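## Task

Cell is paused after this log: 02:52:04 MOVER took the lid off M06 (N2) and parked it at LP2; 02:52:31 took the lid off M09 (N3) to LP1; 02:52:58 took the lid off N06 (N1) to LP4; 02:54:40 DISPENSER error aborted the run; 02:54:55 AUTO-RECOVER put the LP1 lid on N2; 02:55:20 AUTO-RECOVER put the LP4 lid on N3; 02:55:51 watchdog halted AUTO-RECOVER. The lids are unlabelled, so use only the log to decide which lid belongs to which plate. Seat each plate's own lid fully on it, leave every plate at its original nest, then press CONTINUE. If what you see disagrees with the log, press CALL instead and leave all plates and lids as they were found. Pressing RETRY, CONTINUE or SKIP while holding labware, or while any plate at a nest is not seated in it or any lid there is not seated on a plate, fails the job. Anything held in place only by the robot at the end does not count; release and move away at the finish (resting against the panel housing, the CALL key or the required key is still clear).

## Robot and tools

Robot: a single FANUC CRX arm (six joints: waist, shoulder, elbow, forearm roll, wrist pitch, wrist roll) carrying one Robotiq 140 mm two-finger gripper. There is only one arm, so every command carries one row. The fingers point along the gripper's +z axis and close along its y axis. The reported hand point (end_effector_position) sits between the pads when closed; closed fingertips extend about 33 mm past it, open ones about 9 mm. Closing also pushes the tips roughly 24 mm further out, so keep that clearance above surfaces.

Frames: results report the hand in the scene frame, metres, with the origin on the tabletop under the arm base, +z up, +y to the left when looking along +x, plus an orientation quaternion in wxyz order. The operator PANEL is straight ahead toward +x; its keys from left to right facing it are RETRY (white), CONTINUE (green), SKIP (yellow), CALL (blue). The first three are go keys: the job finishes the moment one goes down. After CALL the job finishes when you stop acting. A key is pressed by pushing it until it latches. Deck labels mark nests (N) and lid parks (LP) in no fixed layout. Reported position can drift from the truth at long reach.

The row: every motion uses 9 numbers, each in [-1, 1], in the order dx, dy, dz, rx, ry, rz, position, force_limit, speed. The first six are an offset, not a pose: a target relative to the hand pose shown in the most recent result that includes it (or, before any such result in a scene, or for a second call in the same reply, relative to where the hand is when the action begins), expressed in the gripper's own axes. 1.0 equals 0.6 m of travel or 180 degrees; rx, ry, rz form one rotation vector. All zeros means go back to that reference pose, not hold still. The last three are absolute finger settings: position +1 fully open (140 mm), about -0.8 pads touching, -1 close until blocked; force_limit about 14 N at -1, 60 N at 0, 107 N at +1; speed about 30, 140, 250 mm/s at -1, 0, +1.

Tools. execute_actions takes actions, a list holding at most one item: empty list just reports state; {rows, steps} runs up to 15 rows over up to 15 steps of 1/30 s, each row counted from the same reference pose, the last row repeated to fill; {steps} alone waits up to 300 steps counted from the previous result, including your thinking time. Optional pictures boolean. move takes target (one 9-number row as above) and speed in m/s (0.002 to 0.5, default 0.25; rotation capped at twice that in rad/s); it drives a straight path lasting 0.5 to 10 s and does not slow for obstacles, may overshoot speed near a straight arm, and sends finger values at the start. wait takes seconds (0 to 10). zoom_image takes camera (cam_high, cam_low, cam_wrist) and region [x0, y0, x1, y1] in pixels, at most 504 by 504. read_manual returns licence text only. finished_scene takes the scene number and ends it irreversibly.

Per control step the commanded pose is clipped to 70 mm and 16 degrees from the measured one; after a short action the arm only continues to the last clipped pose, so read the result and send the remainder. Position is favoured over orientation when both cannot be met.

Reading results: the state gives hand pose, joint positions, gripper position_measured (counts: 3 open, 230 pads met) and object_status (0 moving, 1 blocked while opening, 2 blocked while closing, meaning a grip, 3 reached target or pads met). After closing with -1, confirm status 2. To squeeze harder while gripping, raise force_limit and nudge position, e.g. -1 to -0.98. HELD marks steps the clearance check withheld; a pose unreachable line means it altered or blocked the command. Hand target shows where the controller is heading. A move adds a line: done, off_target, moving, held or fault, with limits such as paced (clipped) or held (some steps blocked, after which the arm may jump fast), plus distance to target. Flange force is an approximate external force on the gripper, including held weight; no reading means unavailable. MOTOR HOT warns of overheating; holding loads heats motors.

Cautions: the arm is rigid, so commanding even a few mm past contact with something solid can trigger a fault (joint torque at its limit: 147 N m for the big joints, 36.8 N m for the wrist joints; or 150 N external force), which freezes the arm for 10 s and drops the rest of the call. Approach surfaces and keys slowly, with small offsets, and back away after a press. Faster contact hits harder. Never let plates or lids fall or leave the table. Do not press a go key while gripping anything or with any plate or lid unseated. At the end, open the fingers and retreat.

Each tool is called after "Request:" as name([rows], argument=value, ...), one row to a line, values as JSON.

## Session

Request:
execute_actions(actions=[])

Scene clock: 0.00 s of 9600.00 s.
end_effector_position=(+0.8724, +0.4897, +0.1900) position_measured=3 object_status=3 end_effector_quat_wxyz=(-0.236, +0.878, -0.416, -0.006)
Joint positions: [ 0.233  0.601  0.956 -1.322 -1.159  0.645]
Joint velocities: [-0.     0.001 -0.     0.     0.    -0.001]
Flange force (N, the push that the arm receives, along the gripper's own x y z axes): no reading
Hand target: +0.872, +0.490, +0.190; -0.236, +0.878, -0.416, -0.006

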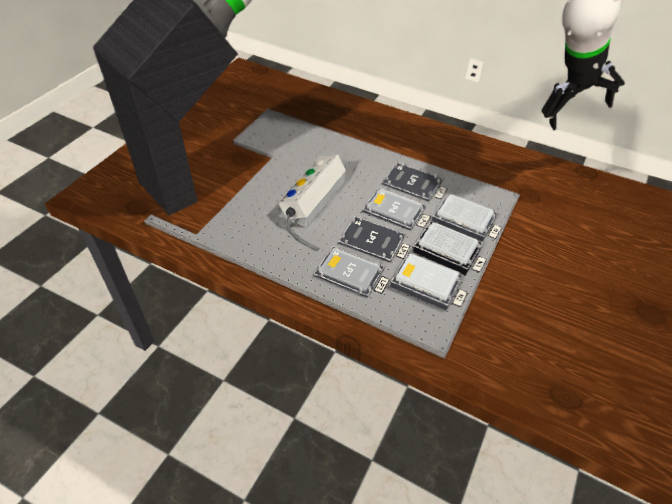

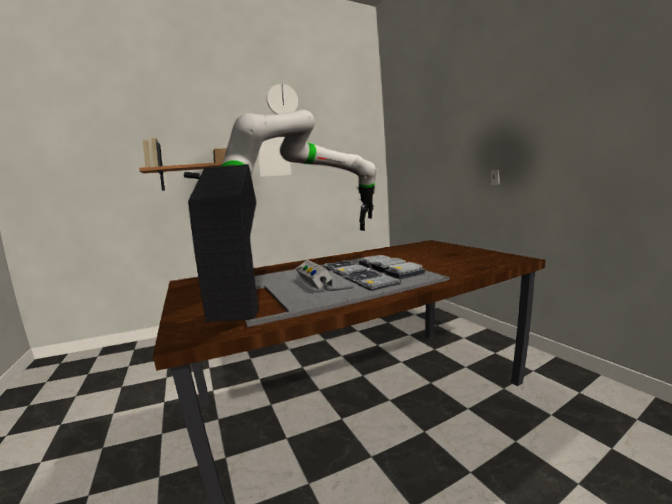

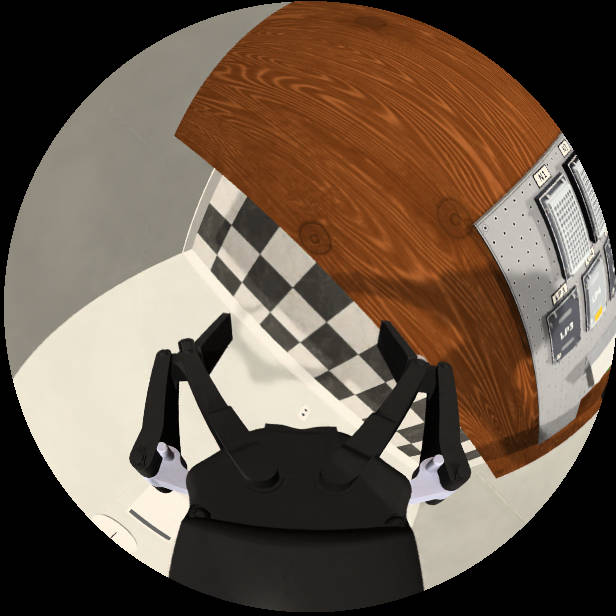

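Request:
zoom_image(camera="cam_high", region=[260, 140, 520, 330])

Region (260, 140, 520, 330) of cam_high's 672x504 image, scaled by 1.938, with more detail than that image has; it fills the top 368 rows of this view, and the rest is white.

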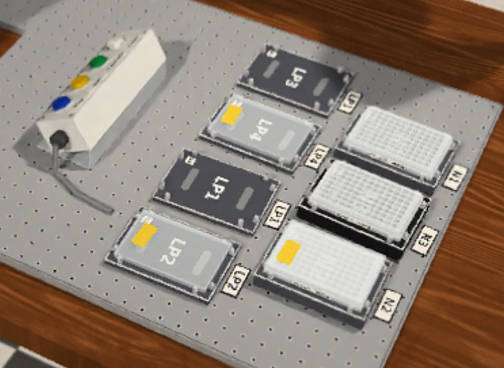

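Request:
move(target=[0.042,0.945,-0.652,-0.157,0.004,-0.276,-1,0,0])

Scene clock: 7.00 s of 9600.00 s.
end_effector_position=(+0.4019, -0.0008, +0.2992) position_measured=233 object_status=3 end_effector_quat_wxyz=(-0.000, +1.000, -0.000, +0.001)
Joint positions: [-0.322  0.256 -0.382 -1.067 -1.325  2.551]
Joint velocities: [-0.     0.002 -0.001 -0.001  0.001  0.001]
Flange force (N, the push that the arm receives, along the gripper's own x y z axes): [-0.3 2.3 -2.0]
Hand target: +0.402, -0.001, +0.299; -0.000, +1.000, -0.001, +0.001
Off the commanded pose: 0.002 m, 0 deg.
After step 90, 0.83 s passed at rest.
move: done

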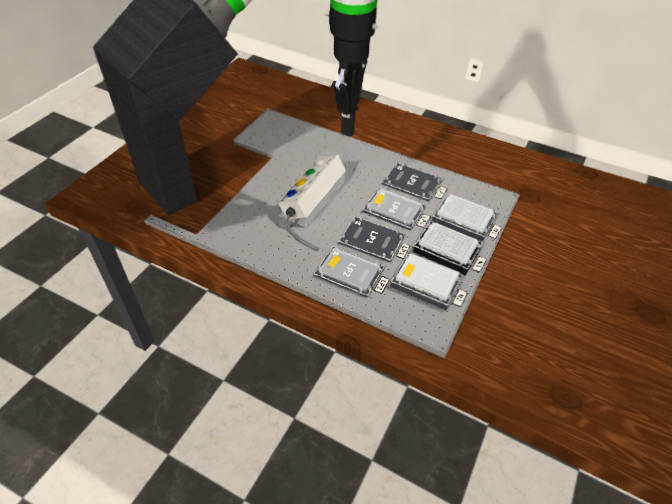

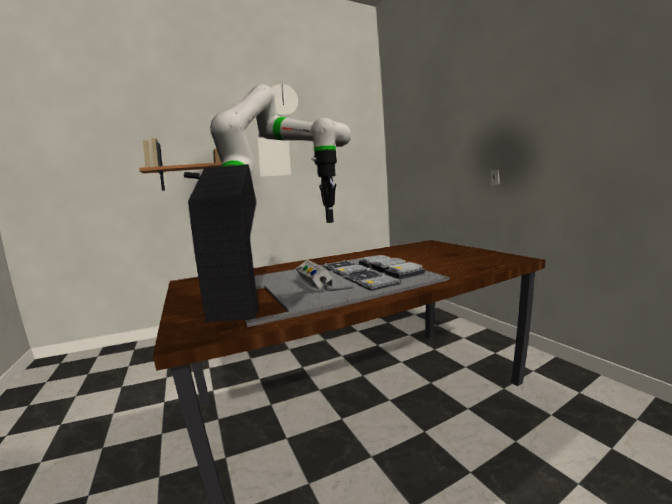

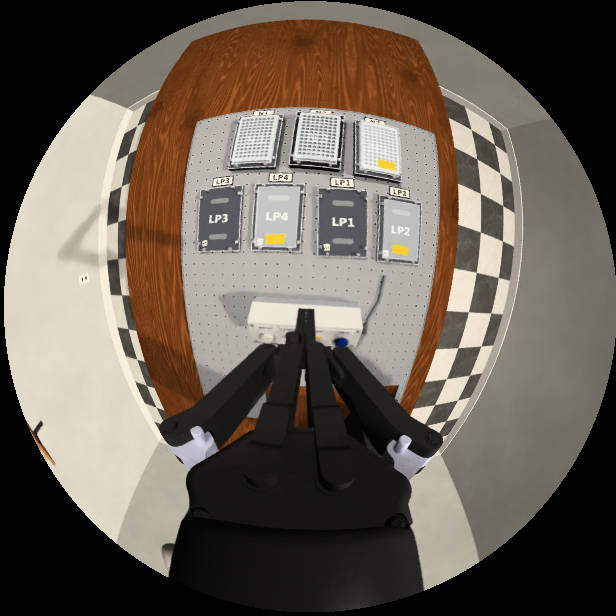

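Request:
move(target=[-0.32,0.125,0.22,0,0.167,0,-1,0,0])

Request:
zoom_image(camera="cam_low", region=[240, 200, 380, 310])

Scene clock: 11.23 s of 9600.00 s.
end_effector_position=(+0.2666, -0.0503, +0.2089) position_measured=233 object_status=3 end_effector_quat_wxyz=(+0.020, +0.987, -0.014, +0.157)
Joint positions: [-0.584  0.624 -0.803 -1.485 -1.132  3.499]
Joint velocities: [ 0.     0.002 -0.     0.002  0.     0.001]
Flange force (N, the push that the arm receives, along the gripper's own x y z axes): [-7.5 5.6 -0.9]
Hand target: +0.267, -0.050, +0.209; +0.020, +0.987, -0.014, +0.157
Off the commanded pose: 0.075 m, 12 deg; position clipped at the last step of the last action.
move: held; limits=paced,held; held on 12 of 41 steps, including the last
pose unreachable: on one or more control steps of this call an arm could not follow its commanded pose, so it was not sent that pose on those steps. On the call's last step it was still not sent that pose. It may still have moved: this result reports where it is.
cause: the commanded pose would bring two parts of the arm too close to each other (joints 1 (waist) to 5 (wrist pitch) lie between them).

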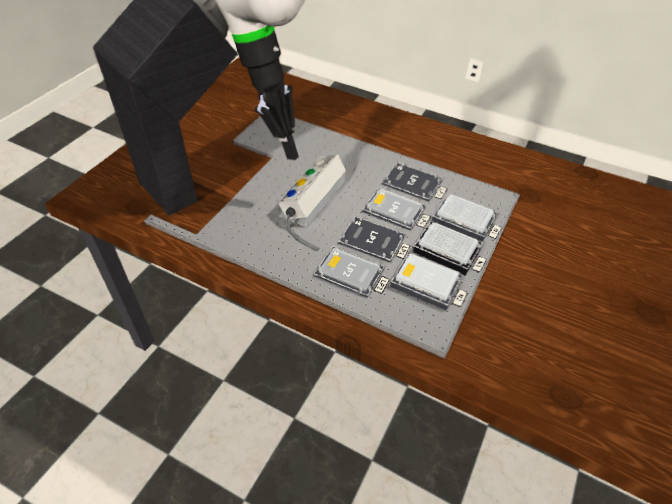

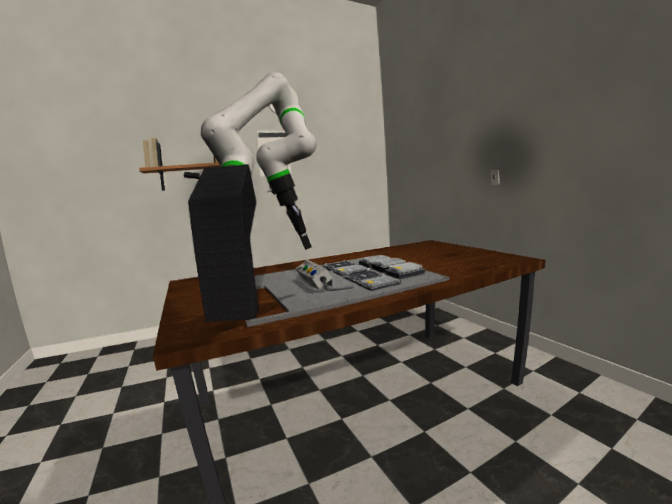

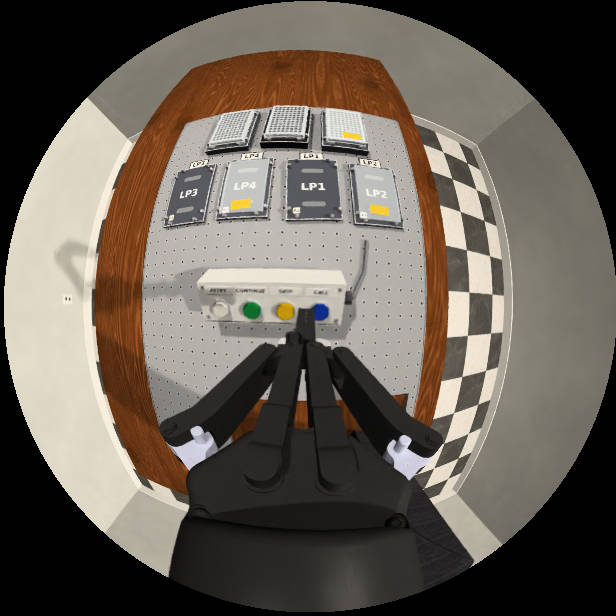

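Region (240, 200, 380, 310) of cam_low's 672x504 image, scaled by 3.600, with more detail than that image has; it fills the top 396 rows of this view, and the rest is white.

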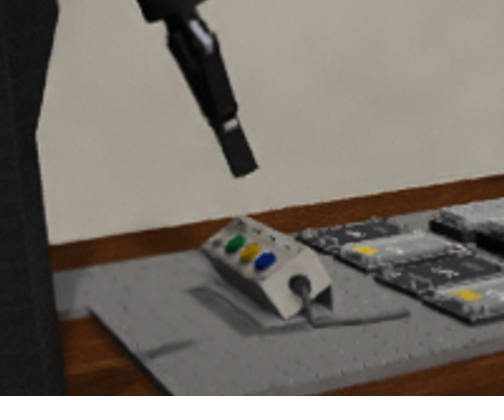

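Request:
move(target=[-0.02,0.035,0.118,0.013,-0.05,-0.009,-1,0,0], speed=0.1)

Request:
zoom_image(camera="cam_low", region=[240, 200, 380, 310])

Scene clock: 16.23 s of 9600.00 s.
end_effector_position=(+0.2764, -0.0741, +0.1386) position_measured=233 object_status=3 end_effector_quat_wxyz=(+0.001, +0.997, +0.001, +0.079)
Joint positions: [-0.33   0.77  -0.623 -1.536 -1.084  3.405]
Joint velocities: [ 0.  0.  0.  0. -0. -0.]
Flange force (N, the push that the arm receives, along the gripper's own x y z axes): [-4.4 1.2 -3.0]
Hand target: +0.276, -0.074, +0.139; +0.001, +0.997, +0.001, +0.079
Off the commanded pose: 0.000 m, 0 deg.
After step 90, 0.37 s passed at rest.
move: done

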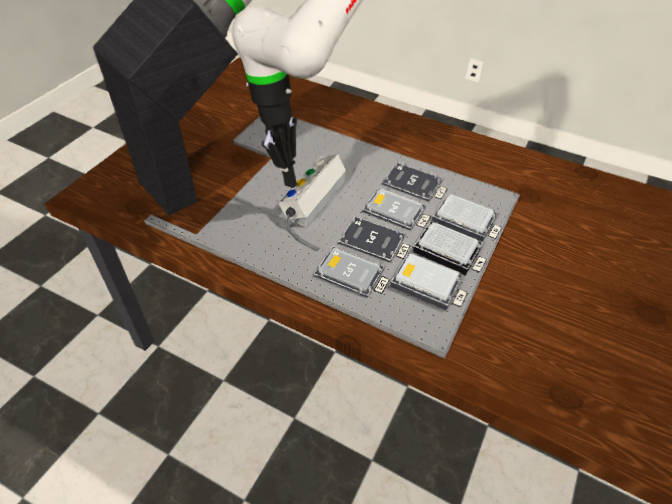

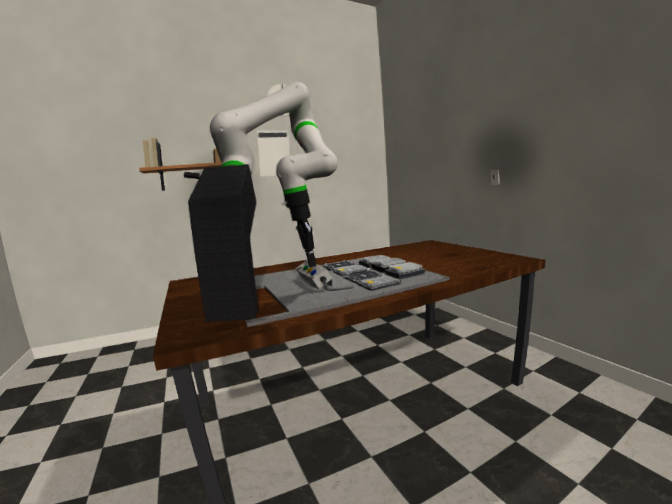

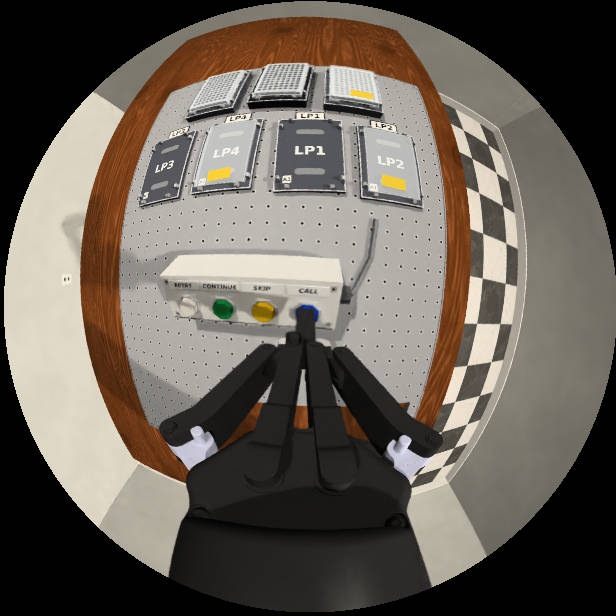

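Region (240, 200, 380, 310) of cam_low's 672x504 image, scaled by 3.600, with more detail than that image has; it fills the top 396 rows of this view, and the rest is white.

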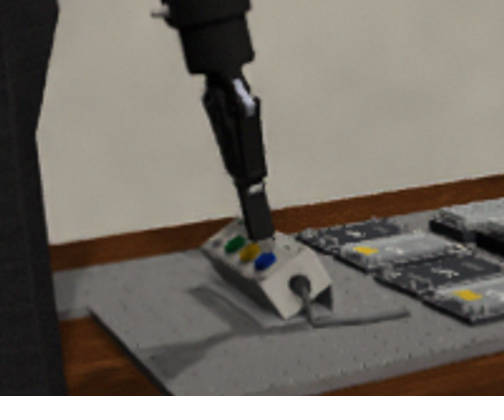

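About 25 mm above; back up ~15 mm.

Request:
move(target=[-0.028,0.002,0.03,0,0,0,-1,0,0], speed=0.03)

Request:
zoom_image(camera="cam_low", region=[280, 240, 350, 295])

Request:
zoom_image(camera="cam_high", region=[260, 150, 350, 230])

Scene clock: 18.77 s of 9600.00 s.
end_effector_position=(+0.2627, -0.0756, +0.1182) position_measured=233 object_status=3 end_effector_quat_wxyz=(+0.001, +0.997, +0.001, +0.079)
Joint positions: [-0.309  0.842 -0.628 -1.598 -1.08   3.492]
Joint velocities: [-0.     0.     0.    -0.001 -0.    -0.001]
Flange force (N, the push that the arm receives, along the gripper's own x y z axes): [-5.6 0.7 -2.0]
Hand target: +0.263, -0.076, +0.118; +0.001, +0.997, +0.001, +0.079
Off the commanded pose: 0.000 m, 0 deg.
move: done

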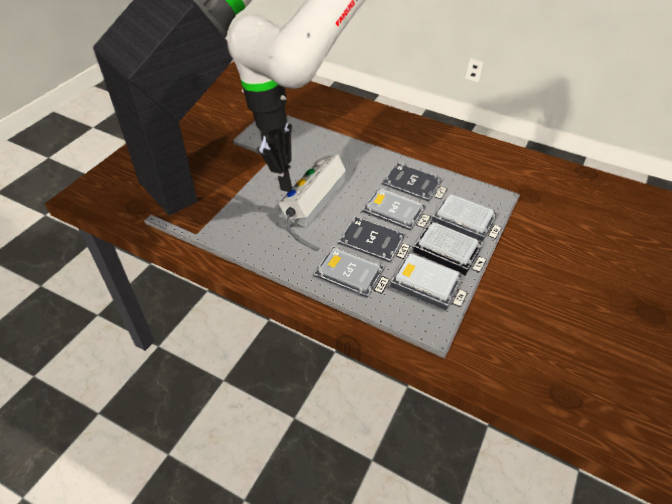

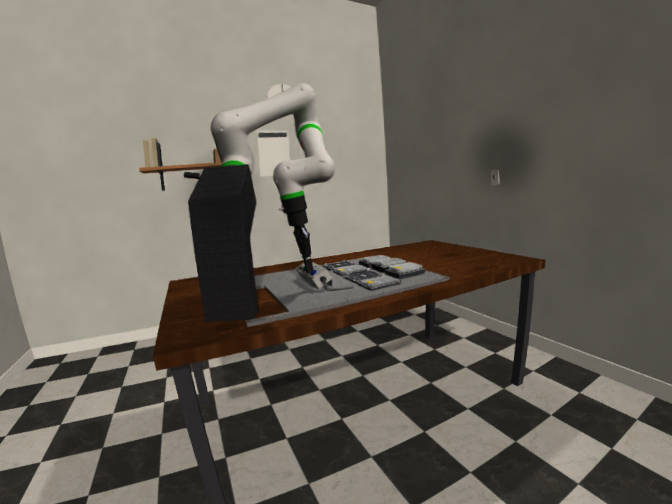

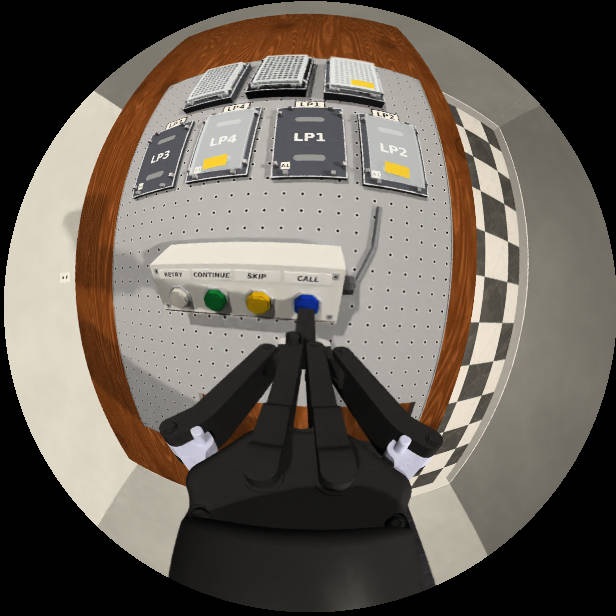

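Region (280, 240, 350, 295) of cam_low's 672x504 image, scaled by 7.200, with more detail than that image has; it fills the top 396 rows of this view, and the rest is white.

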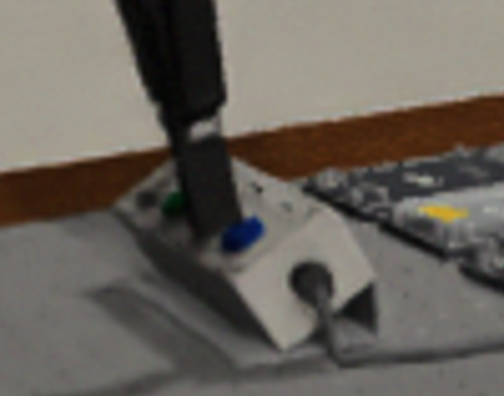

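Region (260, 150, 350, 230) of cam_high's 672x504 image, scaled by 5.600, with more detail than that image has.

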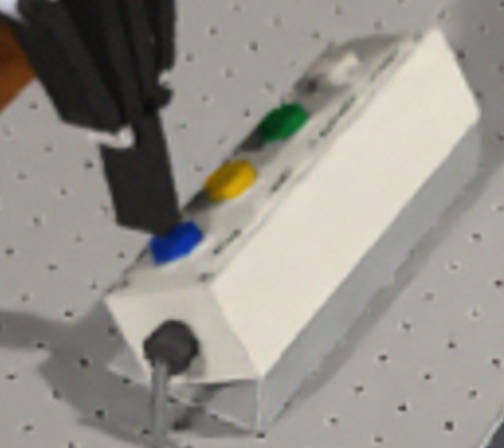

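Request:
move(target=[0.006,0,0.006,0,0,0,-1,0,0], speed=0.01)

Request:
move(target=[0.002,0,0.004,0,0,0,-1,0,0], speed=0.01)

Request:
zoom_image(camera="cam_high", region=[260, 150, 350, 230])

Scene clock: 20.90 s of 9600.00 s.
end_effector_position=(+0.2668, -0.0756, +0.1152) position_measured=233 object_status=3 end_effector_quat_wxyz=(+0.001, +0.997, +0.001, +0.079)
Joint positions: [-0.297  0.84  -0.621 -1.605 -1.079  3.482]
Joint velocities: [-0.     0.001 -0.    -0.001 -0.     0.001]
Flange force (N, the push that the arm receives, along the gripper's own x y z axes): [-4.7 1.2 -3.1]
Hand target: +0.267, -0.076, +0.115; +0.001, +0.997, +0.001, +0.079
Off the commanded pose: 0.000 m, 0 deg.
move: done

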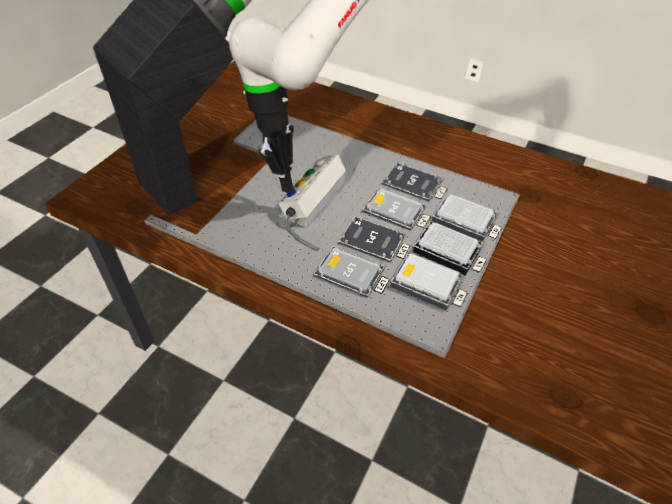

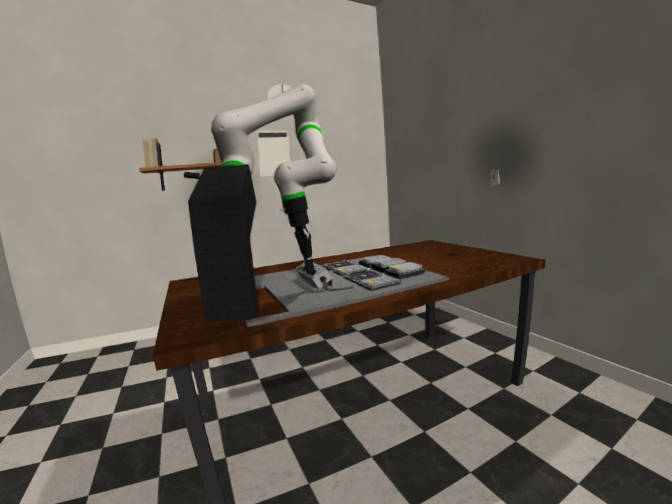

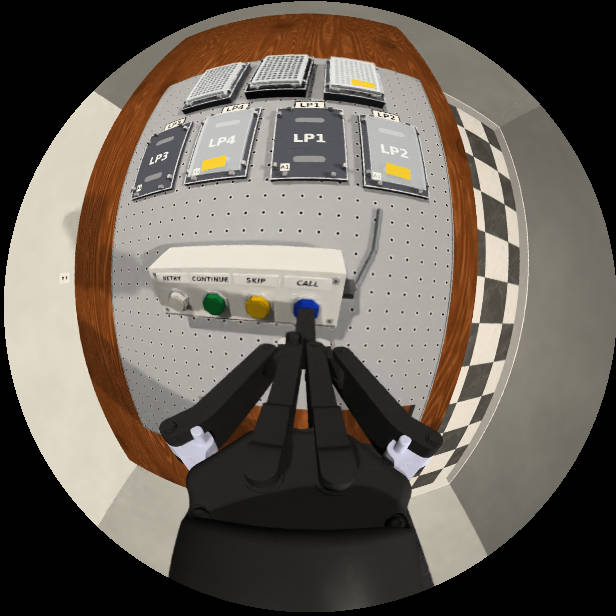

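Scene clock: 21.60 s of 9600.00 s.
end_effector_position=(+0.2685, -0.0756, +0.1130) position_measured=233 object_status=3 end_effector_quat_wxyz=(+0.001, +0.997, +0.001, +0.079)
Joint positions: [-0.29   0.842 -0.617 -1.611 -1.078  3.479]
Joint velocities: [ 0. -0.  0.  0.  0.  0.]
Flange force (N, the push that the arm receives, along the gripper's own x y z axes): [-5.5 -0.1 -2.1]
Hand target: +0.268, -0.076, +0.113; +0.001, +0.997, +0.001, +0.079
Off the commanded pose: 0.000 m, 0 deg.
move: done

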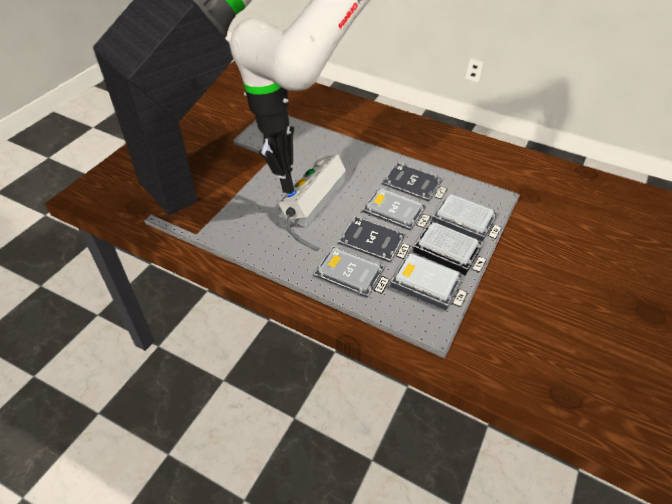

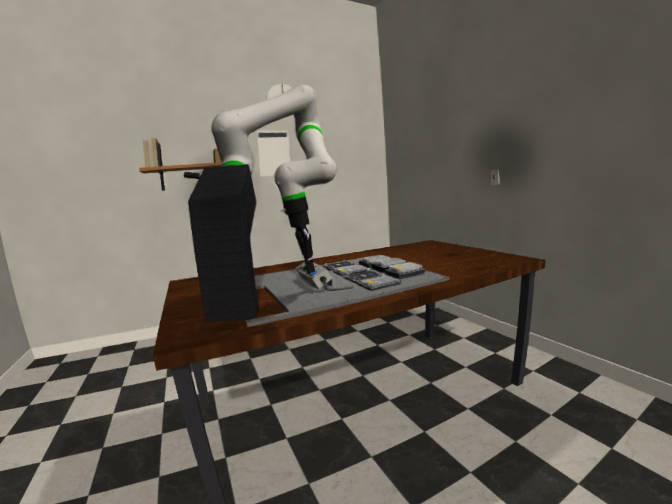

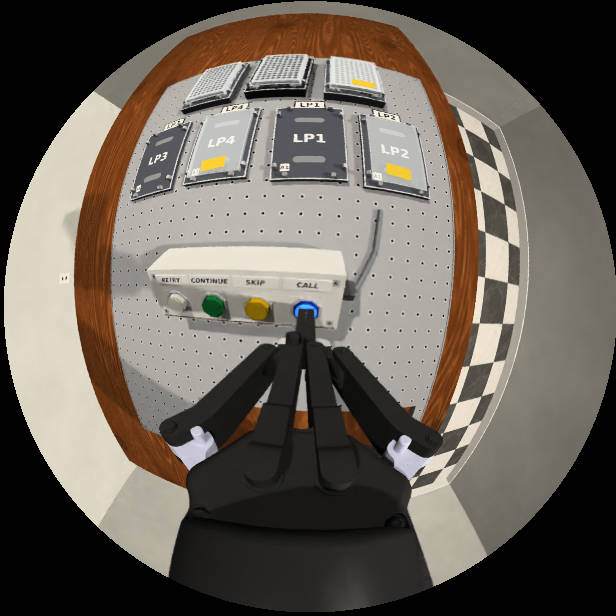

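Region (260, 150, 350, 230) of cam_high's 672x504 image, scaled by 5.600, with more detail than that image has.

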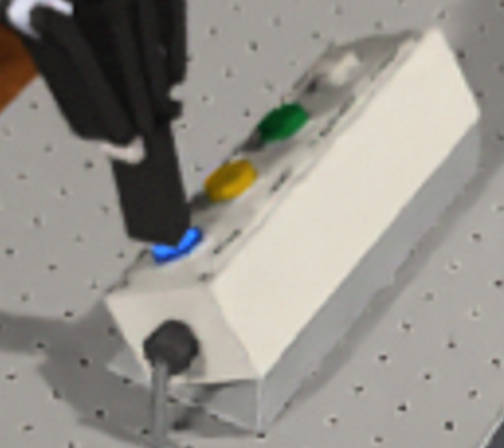

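Lit and caught.

Request:
finished_scene(scene=1)

The scene is finished: the task was done.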